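# Insert door knob spindle into latch socket from base side

## Task

Push the knob's square spindle squarely into the latch's square hole, entering from the side of the door that faces the robot's base (entering from the other side fails), until the knob's round plate sits flush on the wood; the knob must stay there with no help from the robot, and the gripper must then release it and back away.

## Robot and tools

Robot: one seven-joint arm with a two-finger parallel gripper, seen through a single camera, cam_wrist (672x504 pixels, mounted on the wrist). Occasionally a part in the gripper gets a brief tug, or a loose item gets nudged; nothing may be pushed or dropped off the table.

Frames: positions are reported in a scene frame whose origin lies on the table surface directly beneath the arm base; +z is up, and +y points to the left when facing along +x. The base itself may be slightly tilted. end_effector_position (metres) and end_effector_quat_wxyz give the gripper pose; the position is the spot between the pads when closed and gets less accurate at long reach. The fingers extend along the gripper's +z axis and the jaws open and close along its y axis. Closed fingertips stick out about 33 mm past that point, open ones about 9 mm; while closing the tips travel roughly 24 mm further outward, so keep that clearance from surfaces.

Joint order (used in every row and every per-joint list): shoulder, upper arm roll, waist, wrist roll, elbow, wrist pitch, forearm roll. Trust only this order. Stated ranges in radians: waist ±2.744, shoulder ±1.784, upper arm roll ±2.901, elbow -3.042 to -0.152, forearm roll ±2.807, wrist pitch 0.544 to 4.517, wrist roll ±3.016; true ends may differ by up to 0.018 rad.

A row is a single flat list for the one arm: 10 numbers, each in [-1, 1]. The first seven are joint offsets in the order above, relative to the joint angles at the start of the action (not the previous row). Scaling: 1.0 equals 1.427 rad for waist, shoulder, upper arm roll and elbow; 3.044 rad for forearm roll; 2.596 rad for wrist pitch; 3.91 rad for wrist roll. The last three are absolute gripper settings: position (+1 = open to 140 mm, about -0.8 = pads touching, -1 = close until blocked), force_limit (-1 ≈ 14 N, 0 ≈ 60 N, +1 ≈ 107 N on parts up to 40 mm wide), speed (-1 ≈ 30 mm/s, 0 ≈ 140, +1 ≈ 250).

Tools:
- execute_actions(actions): a list of actions, run in order. Each action is a table of up to 15 rows, one row per 1/30 s step, 15 steps total; a short table repeats its final row. For the first action, offsets count from the last reported angles. Requests pushing a joint more than 0.018 rad beyond its range are rejected; if the first action is rejected or any action is malformed, nothing runs. A joint asked past its real end stops there and the result may print "joint sent to its limit". An empty list just returns the current state and images.
- move(target, speed, blocking): target is one row as above; its offsets count from the Joint positions in the latest result that lists them. All joints travel in sync, so the gripper follows a curve. speed (0.01 to 2 rad/s, default 0.5) caps the fastest joint. Paths last 0.5 to 10 s and ignore obstacles. The extra line "move:" reports the ending (done, off_target, moving, held, fault), limits=held or limits=none, and the joint furthest from target. blocking=false returns after 0.5 s while motion continues; check with wait(0) and do not send other motion until it has ended, or call stop.
- wait(seconds): 0 to 10 s, arm holds its command; returns early if a move ends.
- stop(): brakes a running move; needs stopping room; fingers continue.
- zoom_image(camera, region): camera "cam_wrist", region [x0, y0, x1, y1] in pixels from the top-left, at most 504 by 504.
- finished_scene(scene): ends the current scene (give its number) after the robot holds its last command; irreversible; reports success and the next task. Replying without calling a tool ends everything.

Motion rules: joint speed is capped; per step each joint target stays within a lead of its measured angle (0.248 rad for waist, shoulder, upper arm roll, elbow; 0.677 forearm roll; 0.715 wrist pitch; 1.54 wrist roll), and targets are pulled back if they would put the gripper over 70 mm from where it is. Large moves therefore take several actions; finish an incomplete one with a new command. "Joint targets" shows current drive angles. "joint command not followed" means the clearance check (which treats the mount as part of the arm) altered steps. Results can list step readings, with HELD marking held-back steps.

Gripping: close with position -1 and confirm object_status 2 (0 moving, 1 blocked while opening, 2 blocked while closing, 3 reached target or pads met). To squeeze harder, raise force_limit and switch position between -1 and -0.98. position_measured runs 3 (open) to 230 (closed), non-linear.

Avoid: contact torques at joint load limits (waist, shoulder 35; upper arm roll 32; elbow 30; forearm roll, wrist pitch, wrist roll 12 N m) or outside force of 40 N (held weight included); either freezes the arm 10 s and drops the rest of the call. Faster moves and targets set deep past contact push harder. Holding loads heats motors; heed MOTOR HOT before an OVER-TEMPERATURE FAULT. Prefer smooth, gentle, quick motion with no slips, drops or impacts.

Each tool is called as a command line: name --argument value for each argument, lists and objects as JSON in quotes; but a table of rows of numbers goes row by row, as --pt "numbers of a row", without its own name.

## Session

execute_actions --actions '[]'

Scene clock: 0.00 s.
end_effector_position=(+0.3802, -0.3195, +0.1696) position_measured=3 object_status=3 end_effector_quat_wxyz=(+0.074, +0.260, +0.816, +0.511)
Joint names: [shoulder, upper arm roll, waist, wrist roll, elbow, wrist pitch, forearm roll]
Joint positions: [ 0.695 -0.09  -1.104  0.661 -1.747  1.522  0.787]
Joint velocities: [ 0.     0.001 -0.001 -0.001  0.    -0.     0.   ]
Joint targets: [0.695 -0.090 -1.104 0.661 -1.747 1.522 0.787]

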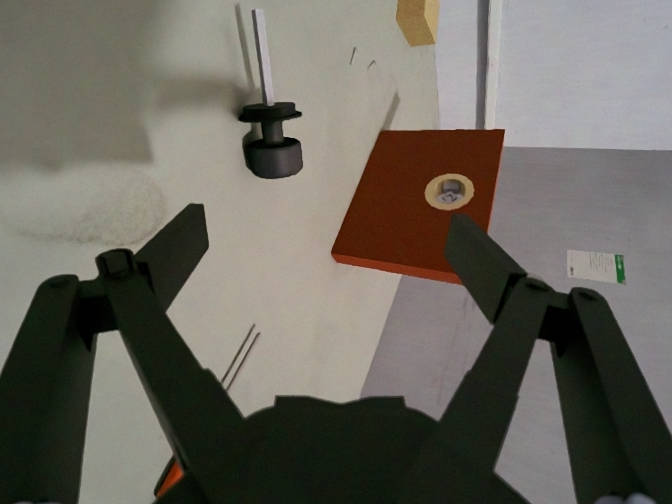

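zoom_image --camera "cam_wrist" --region '[200, 0, 520, 300]'

zoom_image --camera "cam_wrist" --region '[410, 160, 490, 220]'

Region (200, 0, 520, 300) of cam_wrist's 672x504 image, scaled by 1.575, with more detail than that image has; it fills the top 472 rows of this view, and the rest is white.

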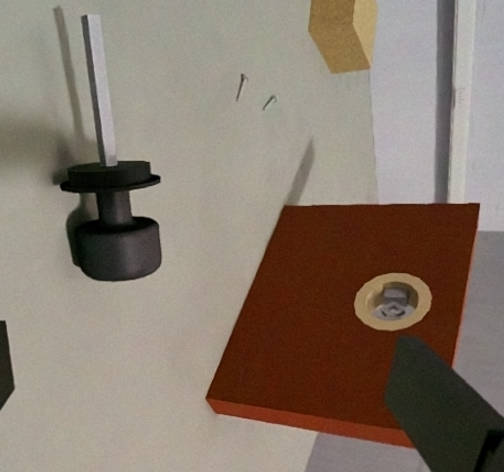

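Region (410, 160, 490, 220) of cam_wrist's 672x504 image, scaled by 6.300, with more detail than that image has; it fills the top 378 rows of this view, and the rest is white.

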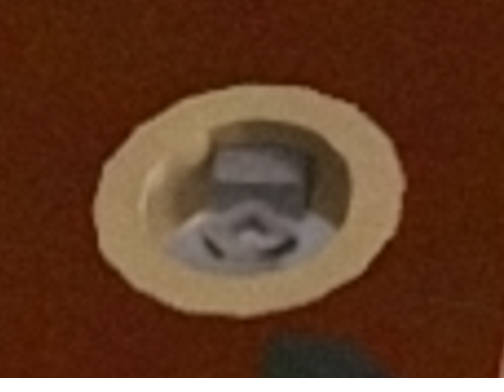

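move --target '[-0.6262,0.0631,0.4732,-0.4946,-0.5711,0.3240,-0.2585,1,0,0]' --speed 1.0

Scene clock: 68.63 s.
end_effector_position=(+0.3999, -0.1680, +0.2238) position_measured=3 object_status=3 end_effector_quat_wxyz=(+0.005, +0.938, -0.346, +0.003)
Joint names: [shoulder, upper arm roll, waist, wrist roll, elbow, wrist pitch, forearm roll]
Joint positions: [-0.197 -0.    -0.432 -1.268 -2.56   2.361  0.002]
Joint velocities: [ 0.001  0.001 -0.    -0.006 -0.001  0.002 -0.002]
Joint targets: [-0.199 -0.000 -0.429 -1.274 -2.561 2.363 0.000]
move: done; limits=none; farthest joint: the wrist roll, 0.005 radians from its target (1.934 radians at the start)

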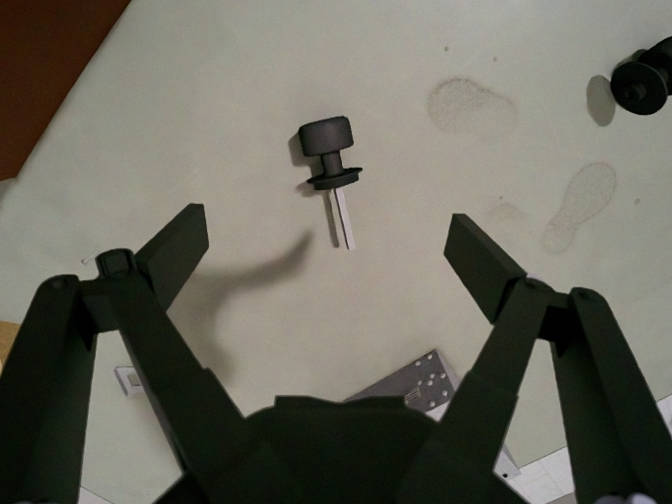

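zoom_image --camera "cam_wrist" --region '[540, 0, 672, 150]'

zoom_image --camera "cam_wrist" --region '[260, 100, 420, 260]'

Region (540, 0, 672, 150) of cam_wrist's 672x504 image, scaled by 3.360, with more detail than that image has; it fills the left 444 columns of this view, and the rest is white.

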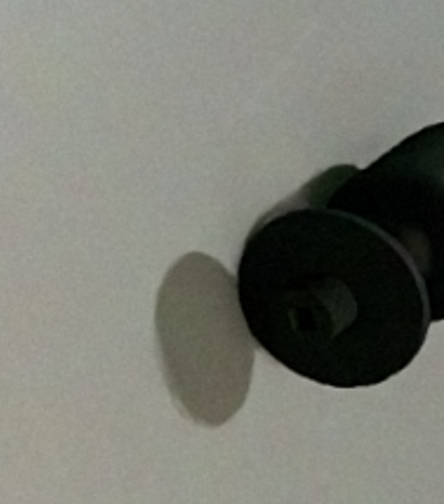

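Region (260, 100, 420, 260) of cam_wrist's 672x504 image, scaled by 3.150, with more detail than that image has.

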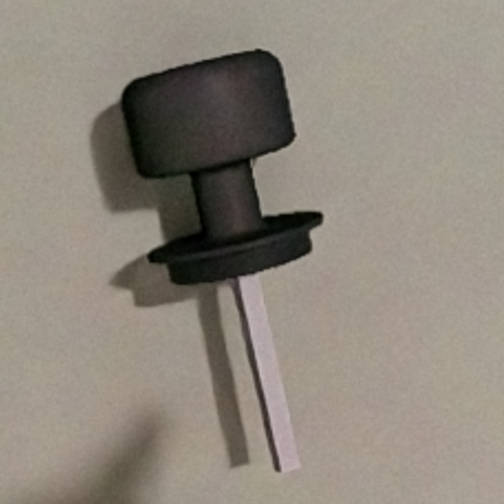

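move --target '[0.1869,0,0,0,-0.0407,0.1259,0,1,0,0]' --speed 0.5

Scene clock: 85.27 s.
end_effector_position=(+0.3998, -0.1697, +0.1143) position_measured=3 object_status=3 end_effector_quat_wxyz=(+0.005, +0.939, -0.345, +0.003)
Joint names: [shoulder, upper arm roll, waist, wrist roll, elbow, wrist pitch, forearm roll]
Joint positions: [ 0.068 -0.    -0.432 -1.27  -2.618  2.685  0.002]
Joint velocities: [-0.001 -0.001 -0.     0.001  0.001  0.004 -0.   ]
Joint targets: [0.070 -0.000 -0.432 -1.268 -2.618 2.688 0.002]
move: done; limits=none; farthest joint: the wrist pitch, 0.003 radians from its target (0.327 radians at the start)

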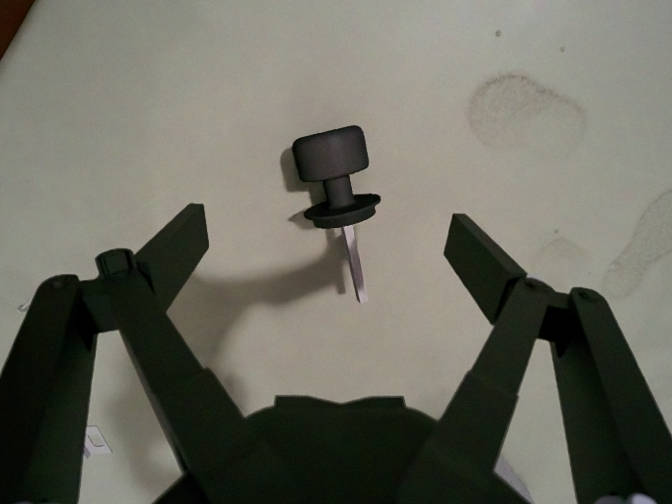

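zoom_image --camera "cam_wrist" --region '[260, 110, 460, 310]'

zoom_image --camera "cam_wrist" --region '[440, 0, 640, 200]'

Region (260, 110, 460, 310) of cam_wrist's 672x504 image, scaled by 2.520, with more detail than that image has.

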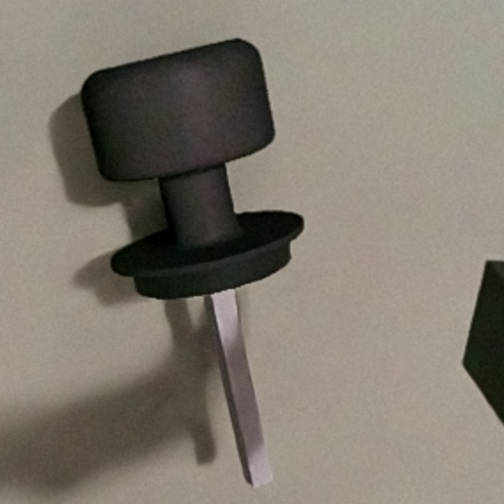

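Region (440, 0, 640, 200) of cam_wrist's 672x504 image, scaled by 2.520, with more detail than that image has.

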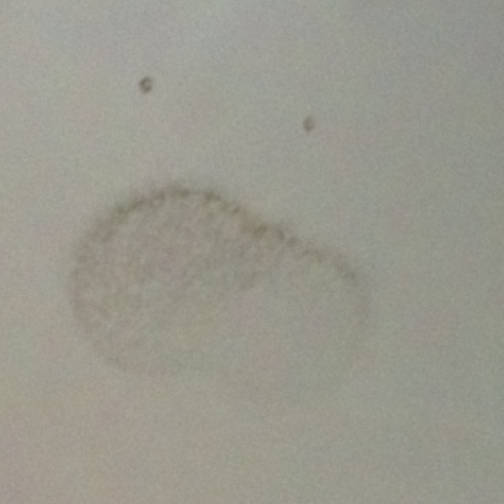

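move --target '[0.1540,0,-0.0211,-0.0801,0.0761,0.0432,0,1,0,0]' --speed 0.5

Scene clock: 111.30 s.
end_effector_position=(+0.4211, -0.1935, +0.0598) position_measured=3 object_status=3 end_effector_quat_wxyz=(+0.006, +0.977, -0.211, +0.002)
Joint names: [shoulder, upper arm roll, waist, wrist roll, elbow, wrist pitch, forearm roll]
Joint positions: [ 0.286 -0.    -0.459 -1.578 -2.511  2.795  0.002]
Joint velocities: [-0.     0.001 -0.002 -0.006  0.001  0.001  0.001]
Joint targets: [0.288 -0.000 -0.462 -1.583 -2.509 2.797 0.002]
move: done; limits=none; farthest joint: the wrist roll, 0.005 radians from its target (0.313 radians at the start)

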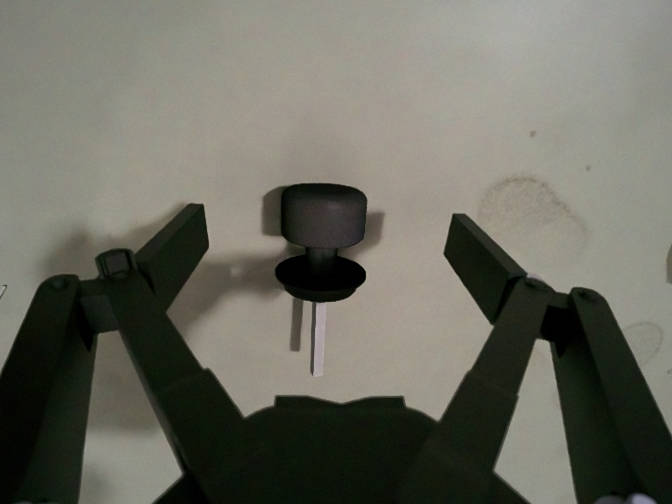

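move --target '[0.0468,0,-0.001,-0.001,0.0099,0.0211,0,1,0,0]' --speed 0.2

Scene clock: 118.10 s.
end_effector_position=(+0.4211, -0.1939, +0.0378) position_measured=3 object_status=3 end_effector_quat_wxyz=(+0.006, +0.978, -0.210, +0.002)
Joint names: [shoulder, upper arm roll, waist, wrist roll, elbow, wrist pitch, forearm roll]
Joint positions: [ 0.352 -0.    -0.459 -1.58  -2.498  2.848  0.002]
Joint velocities: [-0.    -0.001 -0.001  0.001 -0.     0.004  0.001]
Joint targets: [0.353 -0.000 -0.461 -1.582 -2.497 2.850 0.002]
move: done; limits=none; farthest joint: the wrist pitch, 0.002 radians from its target (0.054 radians at the start)

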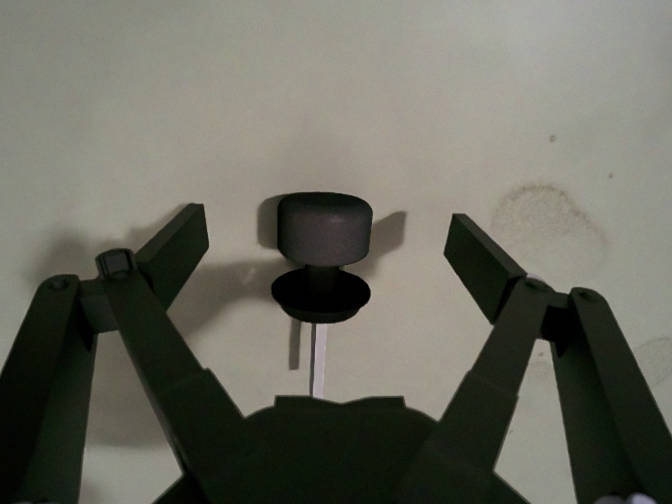

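move --target '[0.1783,0,-0.001,0,0.3725,-0.2739,0,1,0,0]' --speed 0.5

Scene clock: 130.80 s.
end_effector_position=(+0.4275, -0.1963, +0.0404) position_measured=3 object_status=3 end_effector_quat_wxyz=(-0.041, +0.955, -0.206, -0.207)
Joint names: [shoulder, upper arm roll, waist, wrist roll, elbow, wrist pitch, forearm roll]
Joint positions: [ 0.604 -0.    -0.459 -1.58  -1.968  2.139  0.002]
Joint velocities: [ 0.     0.001 -0.    -0.001  0.    -0.004  0.001]
Joint targets: [0.606 -0.000 -0.461 -1.580 -1.967 2.137 0.002]
move: done; limits=none; farthest joint: the shoulder, 0.002 radians from its target (0.255 radians at the start)

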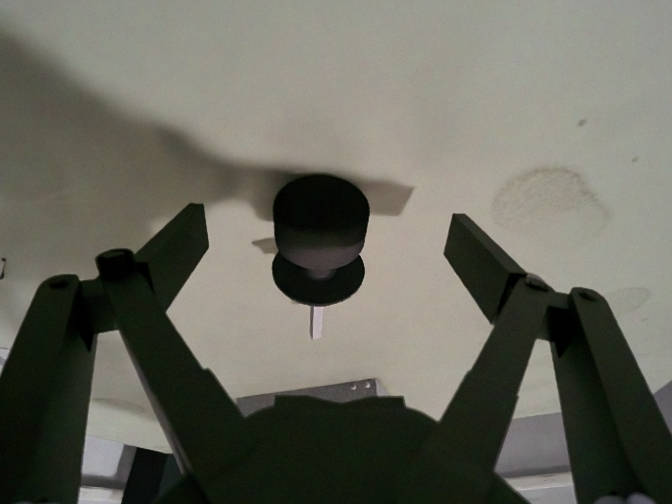

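move --target '[0,0,0.004,0,0,0,0,-1,0.6,-0.6]' --speed 0.1

Scene clock: 137.97 s.
end_effector_position=(+0.4283, -0.1947, +0.0408) position_measured=151 object_status=2 end_effector_quat_wxyz=(-0.041, +0.956, -0.205, -0.207)
Joint names: [shoulder, upper arm roll, waist, wrist roll, elbow, wrist pitch, forearm roll]
Joint positions: [ 0.604 -0.    -0.456 -1.58  -1.968  2.138  0.002]
Joint velocities: [-0.001  0.    -0.001  0.     0.001  0.    -0.001]
Joint targets: [0.604 -0.000 -0.454 -1.580 -1.968 2.139 0.002]
move: done; limits=none; farthest joint: the waist, 0.002 radians from its target (0.006 radians at the start)

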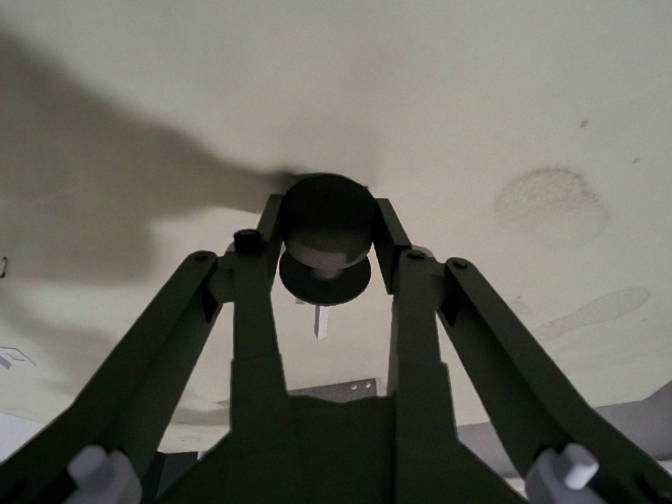

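move --target '[-0.4088,0,0.0743,0.2558,-0.2627,0.0099,0,-1,0.6,-0.6]' --speed 0.7

Scene clock: 200.83 s.
end_effector_position=(+0.4161, -0.1372, +0.1989) position_measured=151 object_status=2 end_effector_quat_wxyz=(+0.037, +0.789, -0.607, -0.092)
Joint names: [shoulder, upper arm roll, waist, wrist roll, elbow, wrist pitch, forearm roll]
Joint positions: [ 0.024 -0.    -0.352 -0.585 -2.343  2.162  0.002]
Joint velocities: [ 0.001 -0.    -0.     0.006  0.     0.    -0.   ]
Joint targets: [0.021 -0.000 -0.350 -0.580 -2.343 2.164 0.002]
move: done; limits=none; farthest joint: the wrist roll, 0.005 radians from its target (1.000 radians at the start)

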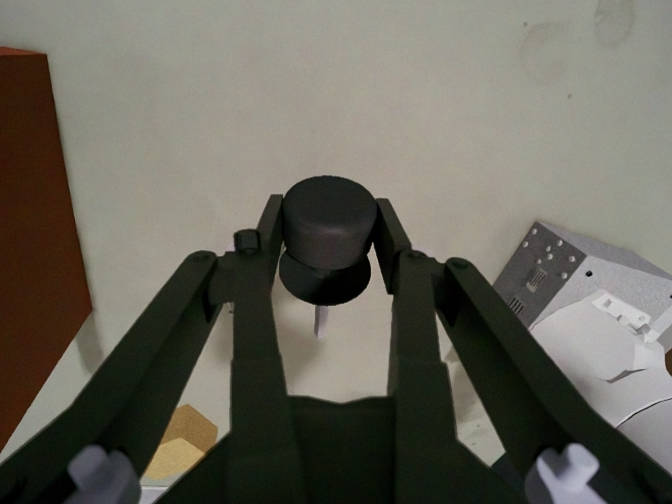

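move --target '[-0.1778,0,0.1481,0.4974,-0.4223,0.3545,0,-1,0.6,-0.6]' --speed 0.9

Scene clock: 206.87 s.
end_effector_position=(+0.4322, -0.0484, +0.1720) position_measured=151 object_status=2 end_effector_quat_wxyz=(+0.175, -0.050, +0.983, -0.036)
Joint names: [shoulder, upper arm roll, waist, wrist roll, elbow, wrist pitch, forearm roll]
Joint positions: [-0.226 -0.    -0.143  1.355 -2.946  3.076  0.002]
Joint velocities: [-0.001  0.001  0.     0.006  0.     0.001  0.   ]
Joint targets: [-0.230 -0.000 -0.141 1.360 -2.945 3.082 0.002]
move: done; limits=none; farthest joint: the wrist pitch, 0.006 radians from its target (0.920 radians at the start)

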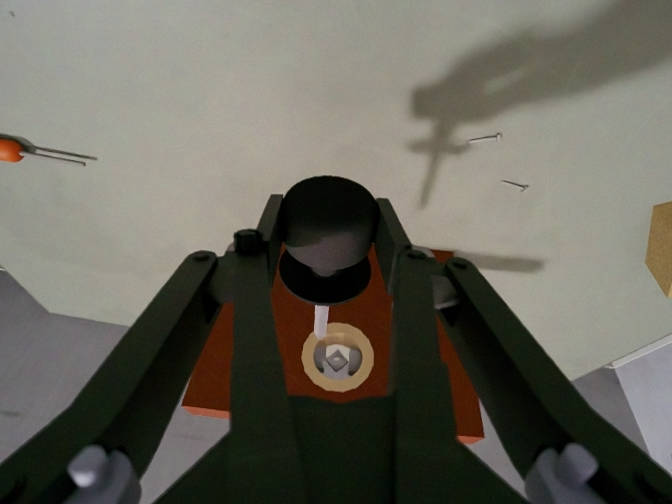

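zoom_image --camera "cam_wrist" --region '[290, 300, 390, 400]'

Region (290, 300, 390, 400) of cam_wrist's 672x504 image, scaled by 5.040, with more detail than that image has.

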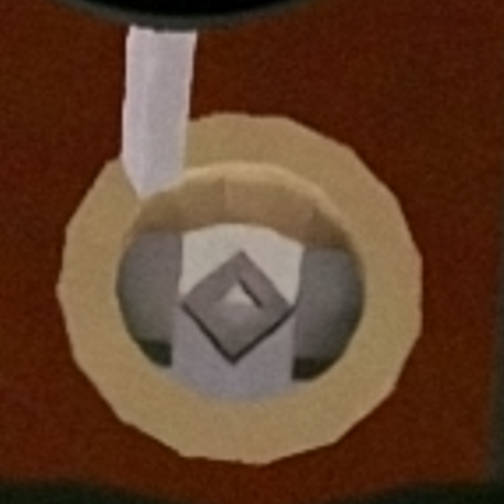

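zoom_image --camera "cam_wrist" --region '[302, 298, 346, 342]'

Region (302, 298, 346, 342) of cam_wrist's 672x504 image, scaled by 11.455, with more detail than that image has.

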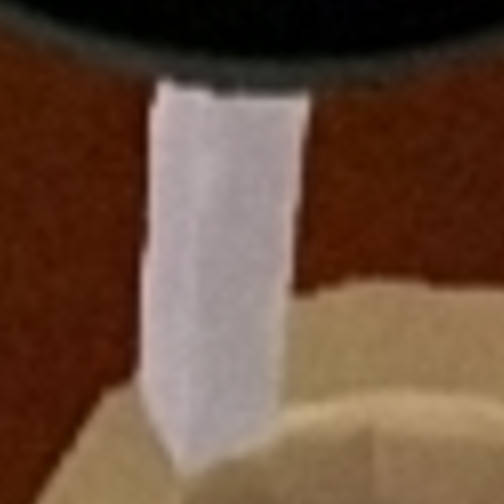

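zoom_image --camera "cam_wrist" --region '[170, 230, 500, 460]'

Region (170, 230, 500, 460) of cam_wrist's 672x504 image, scaled by 1.527, with more detail than that image has; it fills the top 351 rows of this view, and the rest is white.

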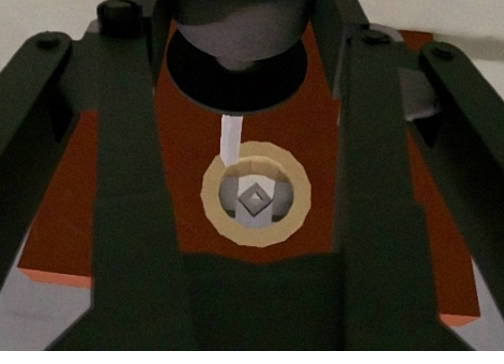

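move --target '[0.0962,0,0.0671,0.3371,0.1462,-0.0957,-0.4429,-1,0.6,-0.6]' --speed 0.7

zoom_image --camera "cam_wrist" --region '[270, 290, 380, 400]'

Scene clock: 310.17 s.
end_effector_position=(+0.4588, -0.0223, +0.1585) position_measured=151 object_status=2 end_effector_quat_wxyz=(+0.184, -0.074, +0.963, -0.180)
Joint names: [shoulder, upper arm roll, waist, wrist roll, elbow, wrist pitch, forearm roll]
Joint positions: [-0.088 -0.001 -0.049  2.667 -2.741  2.829 -1.344]
Joint velocities: [ 0.     0.002 -0.001  0.006  0.001 -0.001 -0.001]
Joint targets: [-0.089 -0.000 -0.047 2.673 -2.738 2.827 -1.346]
move: done; limits=none; farthest joint: the wrist roll, 0.006 radians from its target (1.316 radians at the start)

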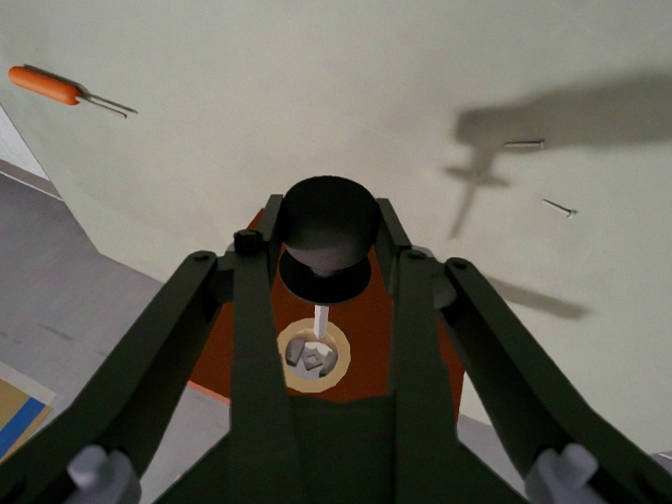

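Region (270, 290, 380, 400) of cam_wrist's 672x504 image, scaled by 4.582, with more detail than that image has.

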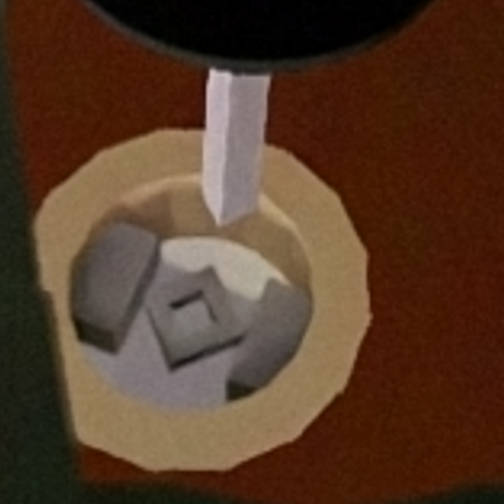

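zoom_image --camera "cam_wrist" --region '[296, 320, 340, 376]'

Region (296, 320, 340, 376) of cam_wrist's 672x504 image, scaled by 9.000, with more detail than that image has; it fills the left 396 columns of this view, and the rest is white.

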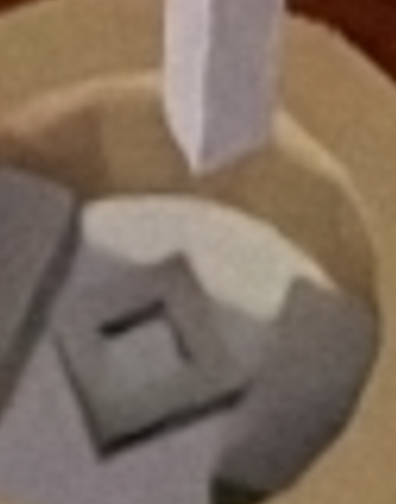

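move --target '[0.0254,0.0007,-0.0491,-0.0292,0.0271,0.0341,0.0277,-1,0.6,-0.6]' --speed 0.15

zoom_image --camera "cam_wrist" --region '[270, 290, 370, 390]'

Scene clock: 347.13 s.
end_effector_position=(+0.4758, -0.0278, +0.1590) position_measured=151 object_status=2 end_effector_quat_wxyz=(+0.184, -0.066, +0.970, -0.147)
Joint names: [shoulder, upper arm roll, waist, wrist roll, elbow, wrist pitch, forearm roll]
Joint positions: [-0.051 -0.001 -0.117  2.558 -2.706  2.914 -1.262]
Joint velocities: [ 0.001 -0.    -0.001 -0.004  0.001  0.001  0.001]
Joint targets: [-0.052 0.000 -0.120 2.553 -2.703 2.917 -1.259]
move: done; limits=none; farthest joint: the wrist roll, 0.005 radians from its target (0.116 radians at the start)

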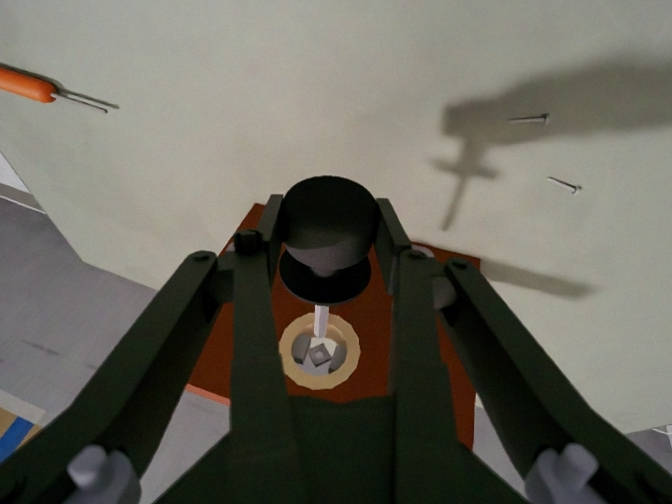

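Region (270, 290, 370, 390) of cam_wrist's 672x504 image, scaled by 5.040, with more detail than that image has.

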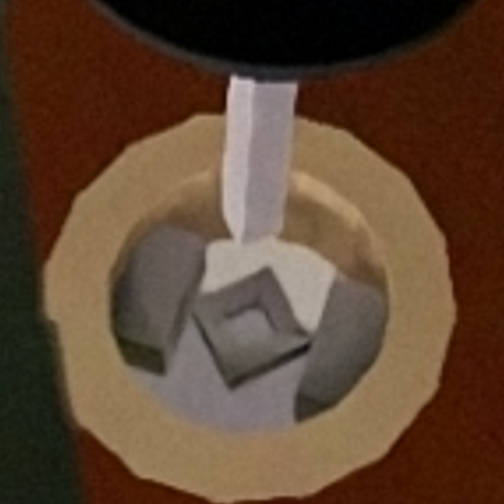

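zoom_image --camera "cam_wrist" --region '[170, 190, 300, 420]'

zoom_image --camera "cam_wrist" --region '[400, 230, 520, 470]'

Region (170, 190, 300, 420) of cam_wrist's 672x504 image, scaled by 2.191, with more detail than that image has; it fills the left 285 columns of this view, and the rest is white.

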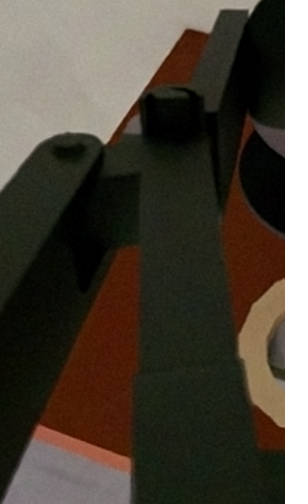

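Region (400, 230, 520, 470) of cam_wrist's 672x504 image, scaled by 2.100, with more detail than that image has.

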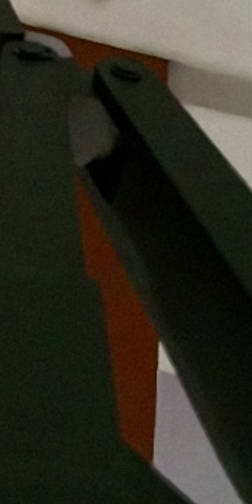

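zoom_image --camera "cam_wrist" --region '[265, 165, 395, 315]'

Region (265, 165, 395, 315) of cam_wrist's 672x504 image, scaled by 3.360, with more detail than that image has; it fills the left 437 columns of this view, and the rest is white.

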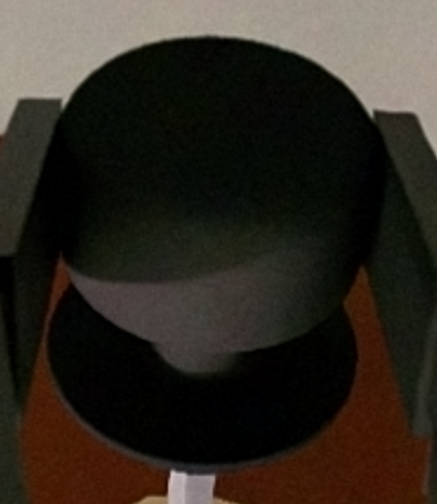

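move --target '[0.0451,0.0007,0.001,-0.0173,0.0566,0.0045,0.0143,-1,0.6,-0.6]' --speed 0.08

zoom_image --camera "cam_wrist" --region '[270, 280, 370, 380]'

Scene clock: 425.20 s.
end_effector_position=(+0.5047, -0.0280, +0.1598) position_measured=151 object_status=2 end_effector_quat_wxyz=(+0.187, -0.077, +0.969, -0.144)
Joint names: [shoulder, upper arm roll, waist, wrist roll, elbow, wrist pitch, forearm roll]
Joint positions: [ 0.014 -0.001 -0.117  2.495 -2.629  2.922 -1.22 ]
Joint velocities: [ 0.    -0.    -0.    -0.006  0.    -0.    -0.   ]
Joint targets: [0.013 0.000 -0.116 2.490 -2.626 2.926 -1.218]
move: done; limits=none; farthest joint: the elbow, 0.004 radians from its target (0.081 radians at the start)

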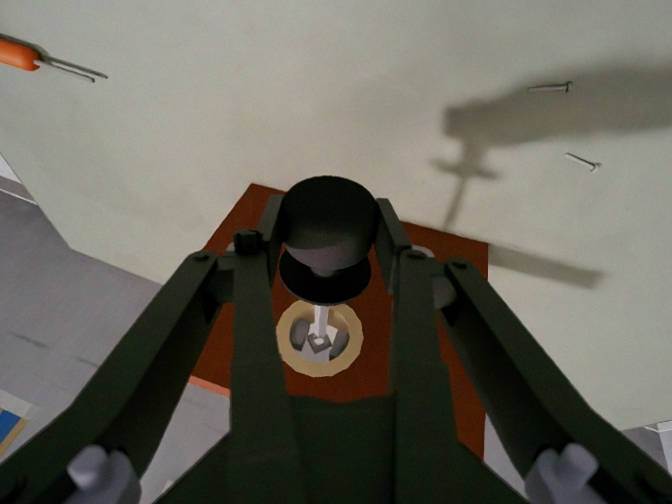

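Region (270, 280, 370, 380) of cam_wrist's 672x504 image, scaled by 5.040, with more detail than that image has.

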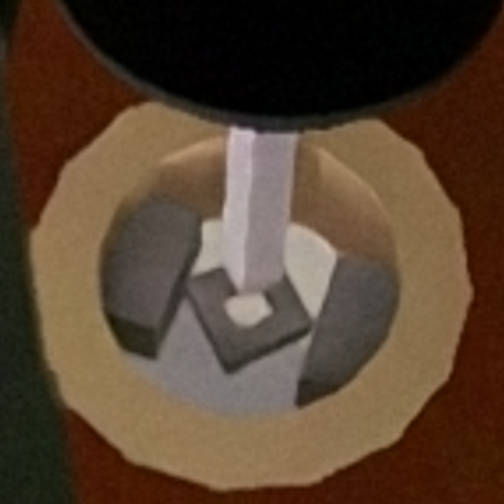

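move --target '[0.0234,0.0007,0.0076,-0.0081,0.0312,-0.0036,0.0120,-1,0.6,-0.6]' --speed 0.05

zoom_image --camera "cam_wrist" --region '[270, 280, 370, 380]'

Scene clock: 446.07 s.
end_effector_position=(+0.5171, -0.0283, +0.1578) position_measured=151 object_status=2 end_effector_quat_wxyz=(+0.183, -0.076, +0.969, -0.146)
Joint names: [shoulder, upper arm roll, waist, wrist roll, elbow, wrist pitch, forearm roll]
Joint positions: [ 0.049 -0.001 -0.109  2.468 -2.591  2.911 -1.186]
Joint velocities: [-0.001  0.001  0.    -0.007 -0.001 -0.002  0.001]
Joint targets: [0.048 0.000 -0.106 2.463 -2.585 2.913 -1.184]
move: done; limits=none; farthest joint: the elbow, 0.007 radians from its target (0.045 radians at the start)

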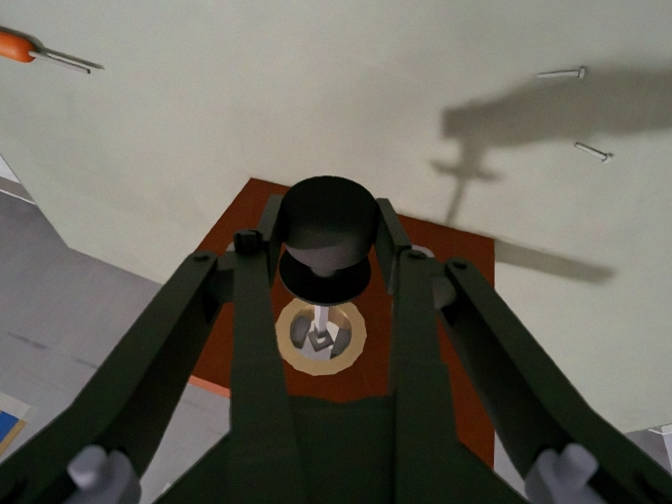

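Region (270, 280, 370, 380) of cam_wrist's 672x504 image, scaled by 5.040, with more detail than that image has.

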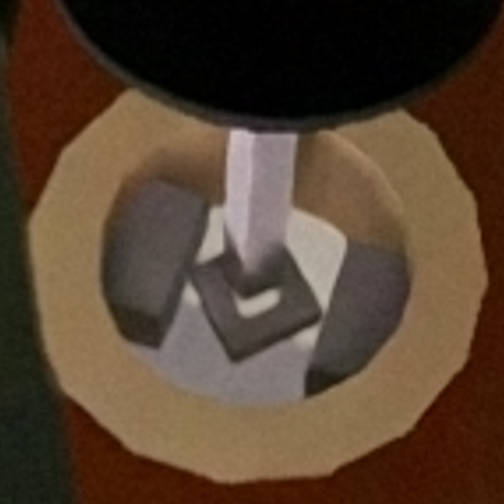

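move --target '[0.0046,0.0007,0.0057,-0.0035,0.0168,0.0013,0.0046,-1,0.6,-0.6]' --speed 0.03

zoom_image --camera "cam_wrist" --region '[285, 290, 355, 360]'

Scene clock: 462.20 s.
end_effector_position=(+0.5174, -0.0291, +0.1546) position_measured=151 object_status=2 end_effector_quat_wxyz=(+0.179, -0.076, +0.970, -0.147)
Joint names: [shoulder, upper arm roll, waist, wrist roll, elbow, wrist pitch, forearm roll]
Joint positions: [ 0.06  -0.001 -0.105  2.461 -2.584  2.903 -1.175]
Joint velocities: [-0.    -0.     0.002 -0.007  0.002 -0.003  0.003]
Joint targets: [0.055 0.000 -0.101 2.455 -2.567 2.915 -1.172]
move: off_target; limits=none; farthest joint: the elbow, 0.017 radians from its target (0.024 radians at the start)

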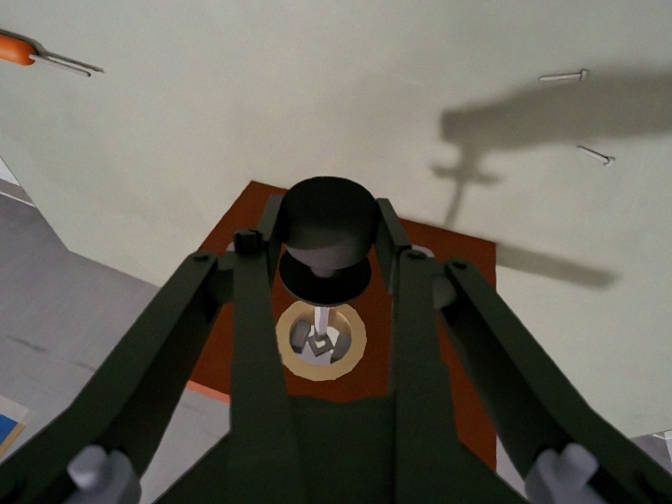

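Region (285, 290, 355, 360) of cam_wrist's 672x504 image, scaled by 7.200, with more detail than that image has.

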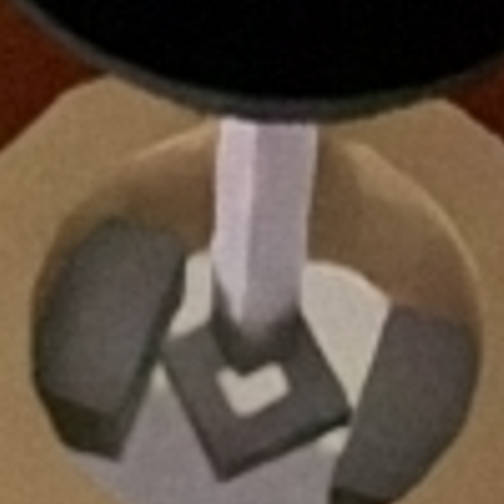

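move --target '[-0.0330,0.0007,-0.0035,0,-0.0278,0.0058,-0.0021,-1,0.6,-0.6]' --speed 0.06

zoom_image --camera "cam_wrist" --region '[270, 280, 370, 380]'

Scene clock: 477.83 s.
end_effector_position=(+0.5068, -0.0261, +0.1604) position_measured=151 object_status=2 end_effector_quat_wxyz=(+0.183, -0.078, +0.969, -0.144)
Joint names: [shoulder, upper arm roll, waist, wrist roll, elbow, wrist pitch, forearm roll]
Joint positions: [ 0.017 -0.001 -0.108  2.459 -2.624  2.914 -1.179]
Joint velocities: [-0.001 -0.    -0.002  0.    -0.002  0.004 -0.001]
Joint targets: [0.013 0.000 -0.110 2.461 -2.624 2.918 -1.181]
move: done; limits=none; farthest joint: the shoulder, 0.004 radians from its target (0.047 radians at the start)

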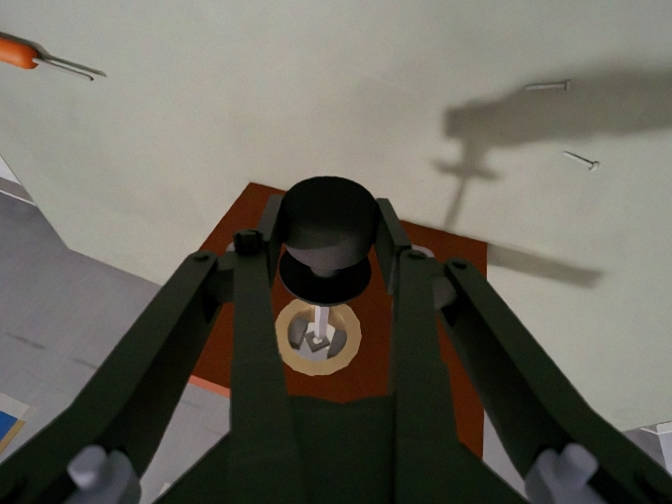

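Region (270, 280, 370, 380) of cam_wrist's 672x504 image, scaled by 5.040, with more detail than that image has.

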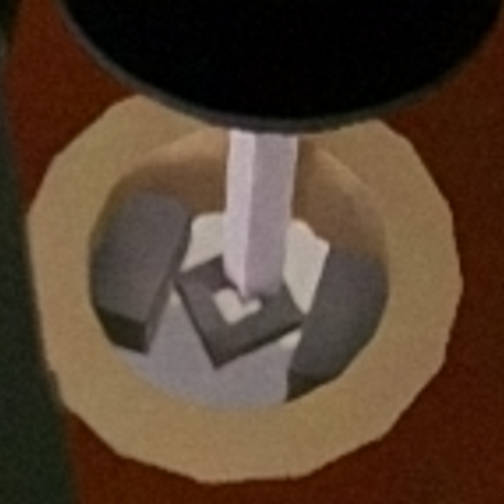

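move --target '[-0.0118,0.0007,0.0077,-0.0190,-0.0042,-0.0087,0.0274,-1,0.6,-0.6]' --speed 0.08

zoom_image --camera "cam_wrist" --region '[270, 280, 370, 380]'

Scene clock: 512.50 s.
end_effector_position=(+0.5040, -0.0285, +0.1626) position_measured=151 object_status=2 end_effector_quat_wxyz=(+0.173, -0.075, +0.971, -0.146)
Joint names: [shoulder, upper arm roll, waist, wrist roll, elbow, wrist pitch, forearm roll]
Joint positions: [ 0.004 -0.001 -0.099  2.39  -2.631  2.891 -1.098]
Joint velocities: [-0.    -0.001 -0.    -0.006 -0.001 -0.     0.001]
Joint targets: [0.000 0.000 -0.097 2.385 -2.630 2.891 -1.096]
move: done; limits=none; farthest joint: the wrist roll, 0.005 radians from its target (0.075 radians at the start)

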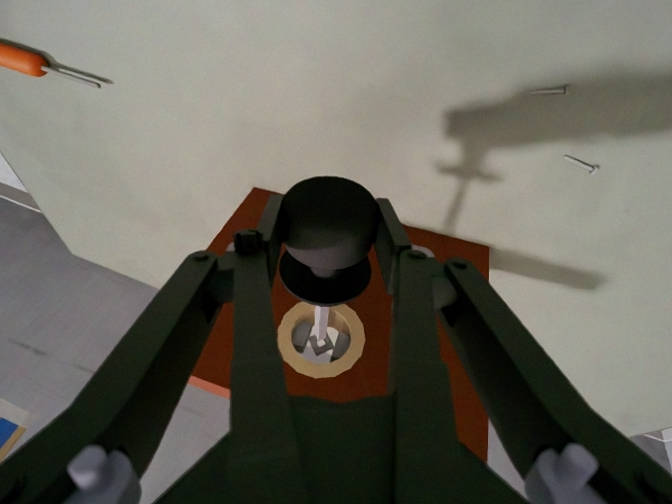

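Region (270, 280, 370, 380) of cam_wrist's 672x504 image, scaled by 5.040, with more detail than that image has.

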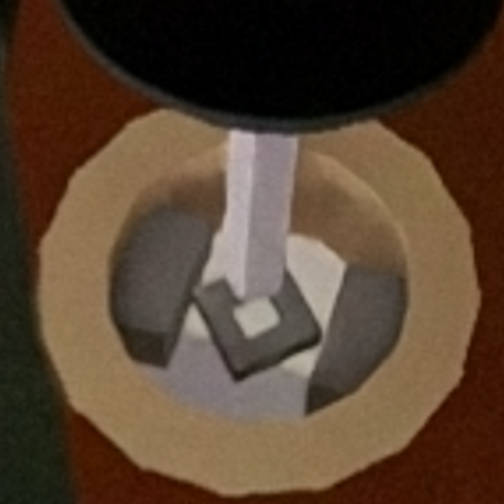

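move --target '[0.0152,0.0007,0.0057,-0.0051,0.0242,-0.0022,0.0072,-1,0.6,-0.6]' --speed 0.05

zoom_image --camera "cam_wrist" --region '[285, 290, 355, 360]'

Scene clock: 518.67 s.
end_effector_position=(+0.5152, -0.0280, +0.1637) position_measured=151 object_status=2 end_effector_quat_wxyz=(+0.174, -0.075, +0.971, -0.147)
Joint names: [shoulder, upper arm roll, waist, wrist roll, elbow, wrist pitch, forearm roll]
Joint positions: [ 0.027 -0.001 -0.093  2.375 -2.6    2.886 -1.078]
Joint velocities: [ 0.    -0.001 -0.    -0.006  0.001  0.     0.003]
Joint targets: [0.026 0.000 -0.091 2.370 -2.596 2.886 -1.076]
move: done; limits=none; farthest joint: the wrist roll, 0.005 radians from its target (0.018 radians at the start)

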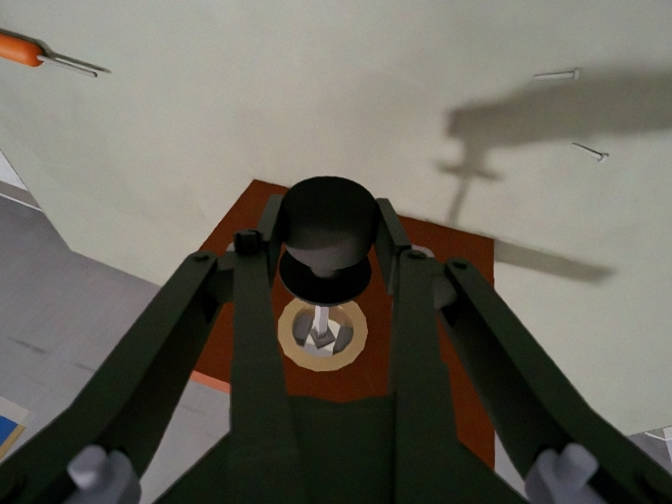

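Region (285, 290, 355, 360) of cam_wrist's 672x504 image, scaled by 7.200, with more detail than that image has.

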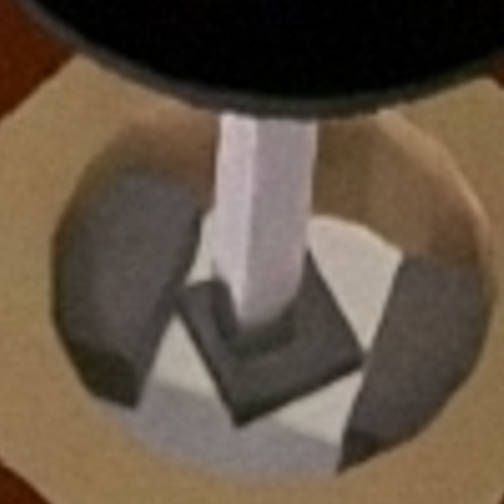

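move --target '[0.0137,0.0007,0.0060,-0.0043,0.0189,-0.0018,0.0059,-1,0.6,-0.6]' --speed 0.03

zoom_image --camera "cam_wrist" --region '[285, 290, 355, 360]'

Scene clock: 523.97 s.
end_effector_position=(+0.5173, -0.0288, +0.1588) position_measured=151 object_status=2 end_effector_quat_wxyz=(+0.167, -0.074, +0.972, -0.149)
Joint names: [shoulder, upper arm roll, waist, wrist roll, elbow, wrist pitch, forearm roll]
Joint positions: [ 0.048 -0.001 -0.088  2.364 -2.584  2.874 -1.063]
Joint velocities: [-0.     0.001  0.    -0.006  0.001 -0.004  0.004]
Joint targets: [0.046 0.000 -0.085 2.358 -2.573 2.881 -1.060]
move: off_target; limits=none; farthest joint: the elbow, 0.011 radians from its target (0.027 radians at the start)

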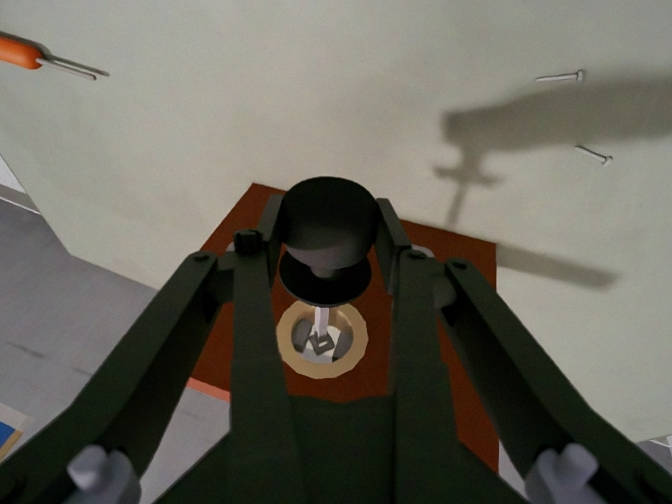

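Region (285, 290, 355, 360) of cam_wrist's 672x504 image, scaled by 7.200, with more detail than that image has.

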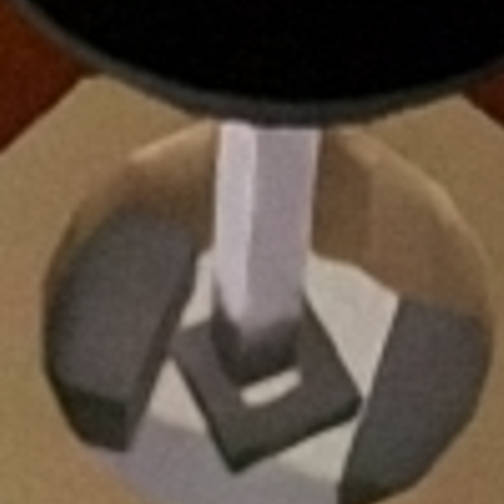

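move --target '[-0.0207,0.0007,-0.0036,0.0046,-0.0161,0.0062,-0.0069,-1,0.6,-0.6]' --speed 0.05

zoom_image --camera "cam_wrist" --region '[295, 300, 345, 360]'

Scene clock: 550.70 s.
end_effector_position=(+0.5120, -0.0264, +0.1627) position_measured=151 object_status=2 end_effector_quat_wxyz=(+0.173, -0.077, +0.971, -0.146)
Joint names: [shoulder, upper arm roll, waist, wrist roll, elbow, wrist pitch, forearm roll]
Joint positions: [ 0.022 -0.001 -0.091  2.376 -2.608  2.886 -1.082]
Joint velocities: [-0.002 -0.     0.002  0.007 -0.001  0.002 -0.001]
Joint targets: [0.018 0.000 -0.093 2.382 -2.607 2.890 -1.084]
move: done; limits=none; farthest joint: the wrist roll, 0.006 radians from its target (0.019 radians at the start)

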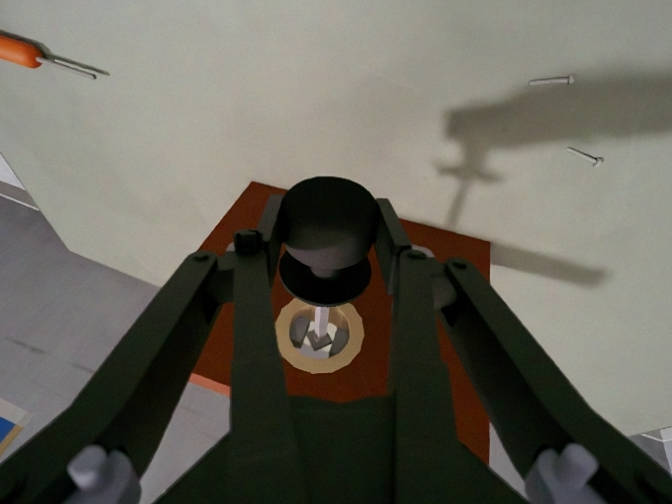

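Region (295, 300, 345, 360) of cam_wrist's 672x504 image, scaled by 8.400, with more detail than that image has.

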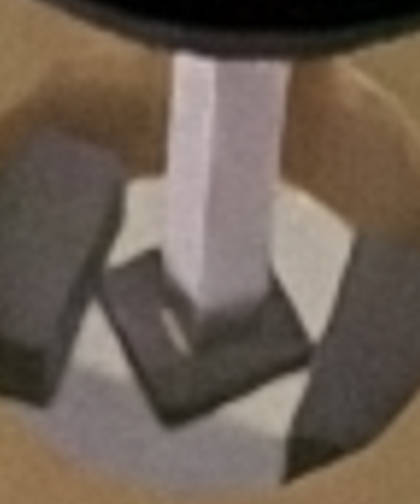

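move --target '[0.0104,0.0007,0.0025,-0.0034,0.0169,-0.0015,0.0052,-1,0.6,-0.6]' --speed 0.03

zoom_image --camera "cam_wrist" --region '[295, 300, 345, 360]'

Scene clock: 557.73 s.
end_effector_position=(+0.5174, -0.0276, +0.1616) position_measured=151 object_status=2 end_effector_quat_wxyz=(+0.171, -0.075, +0.971, -0.147)
Joint names: [shoulder, upper arm roll, waist, wrist roll, elbow, wrist pitch, forearm roll]
Joint positions: [ 0.038 -0.001 -0.089  2.368 -2.59   2.881 -1.068]
Joint velocities: [-0.001 -0.001 -0.    -0.005  0.001 -0.001  0.002]
Joint targets: [0.037 0.000 -0.087 2.363 -2.584 2.882 -1.066]
move: done; limits=none; farthest joint: the elbow, 0.006 radians from its target (0.024 radians at the start)

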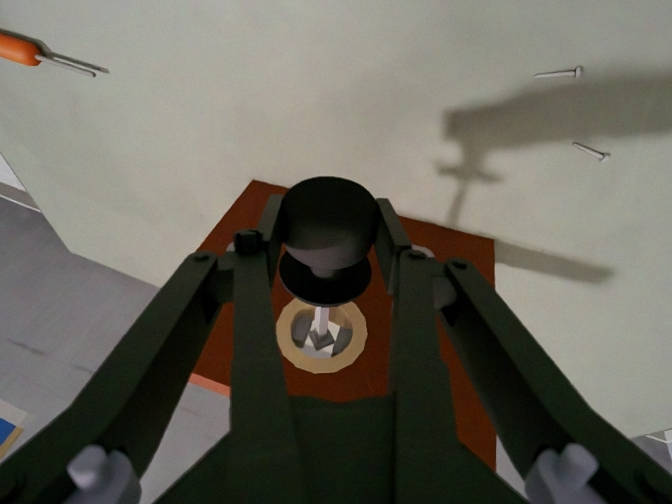

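Region (295, 300, 345, 360) of cam_wrist's 672x504 image, scaled by 8.400, with more detail than that image has.

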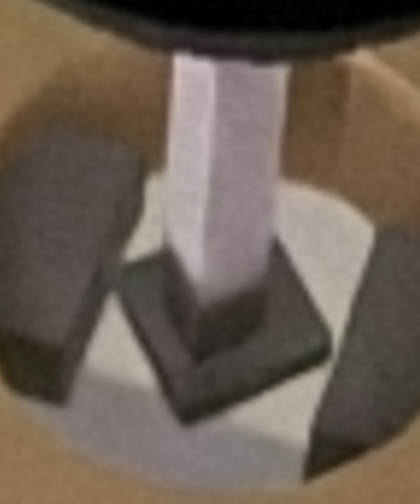

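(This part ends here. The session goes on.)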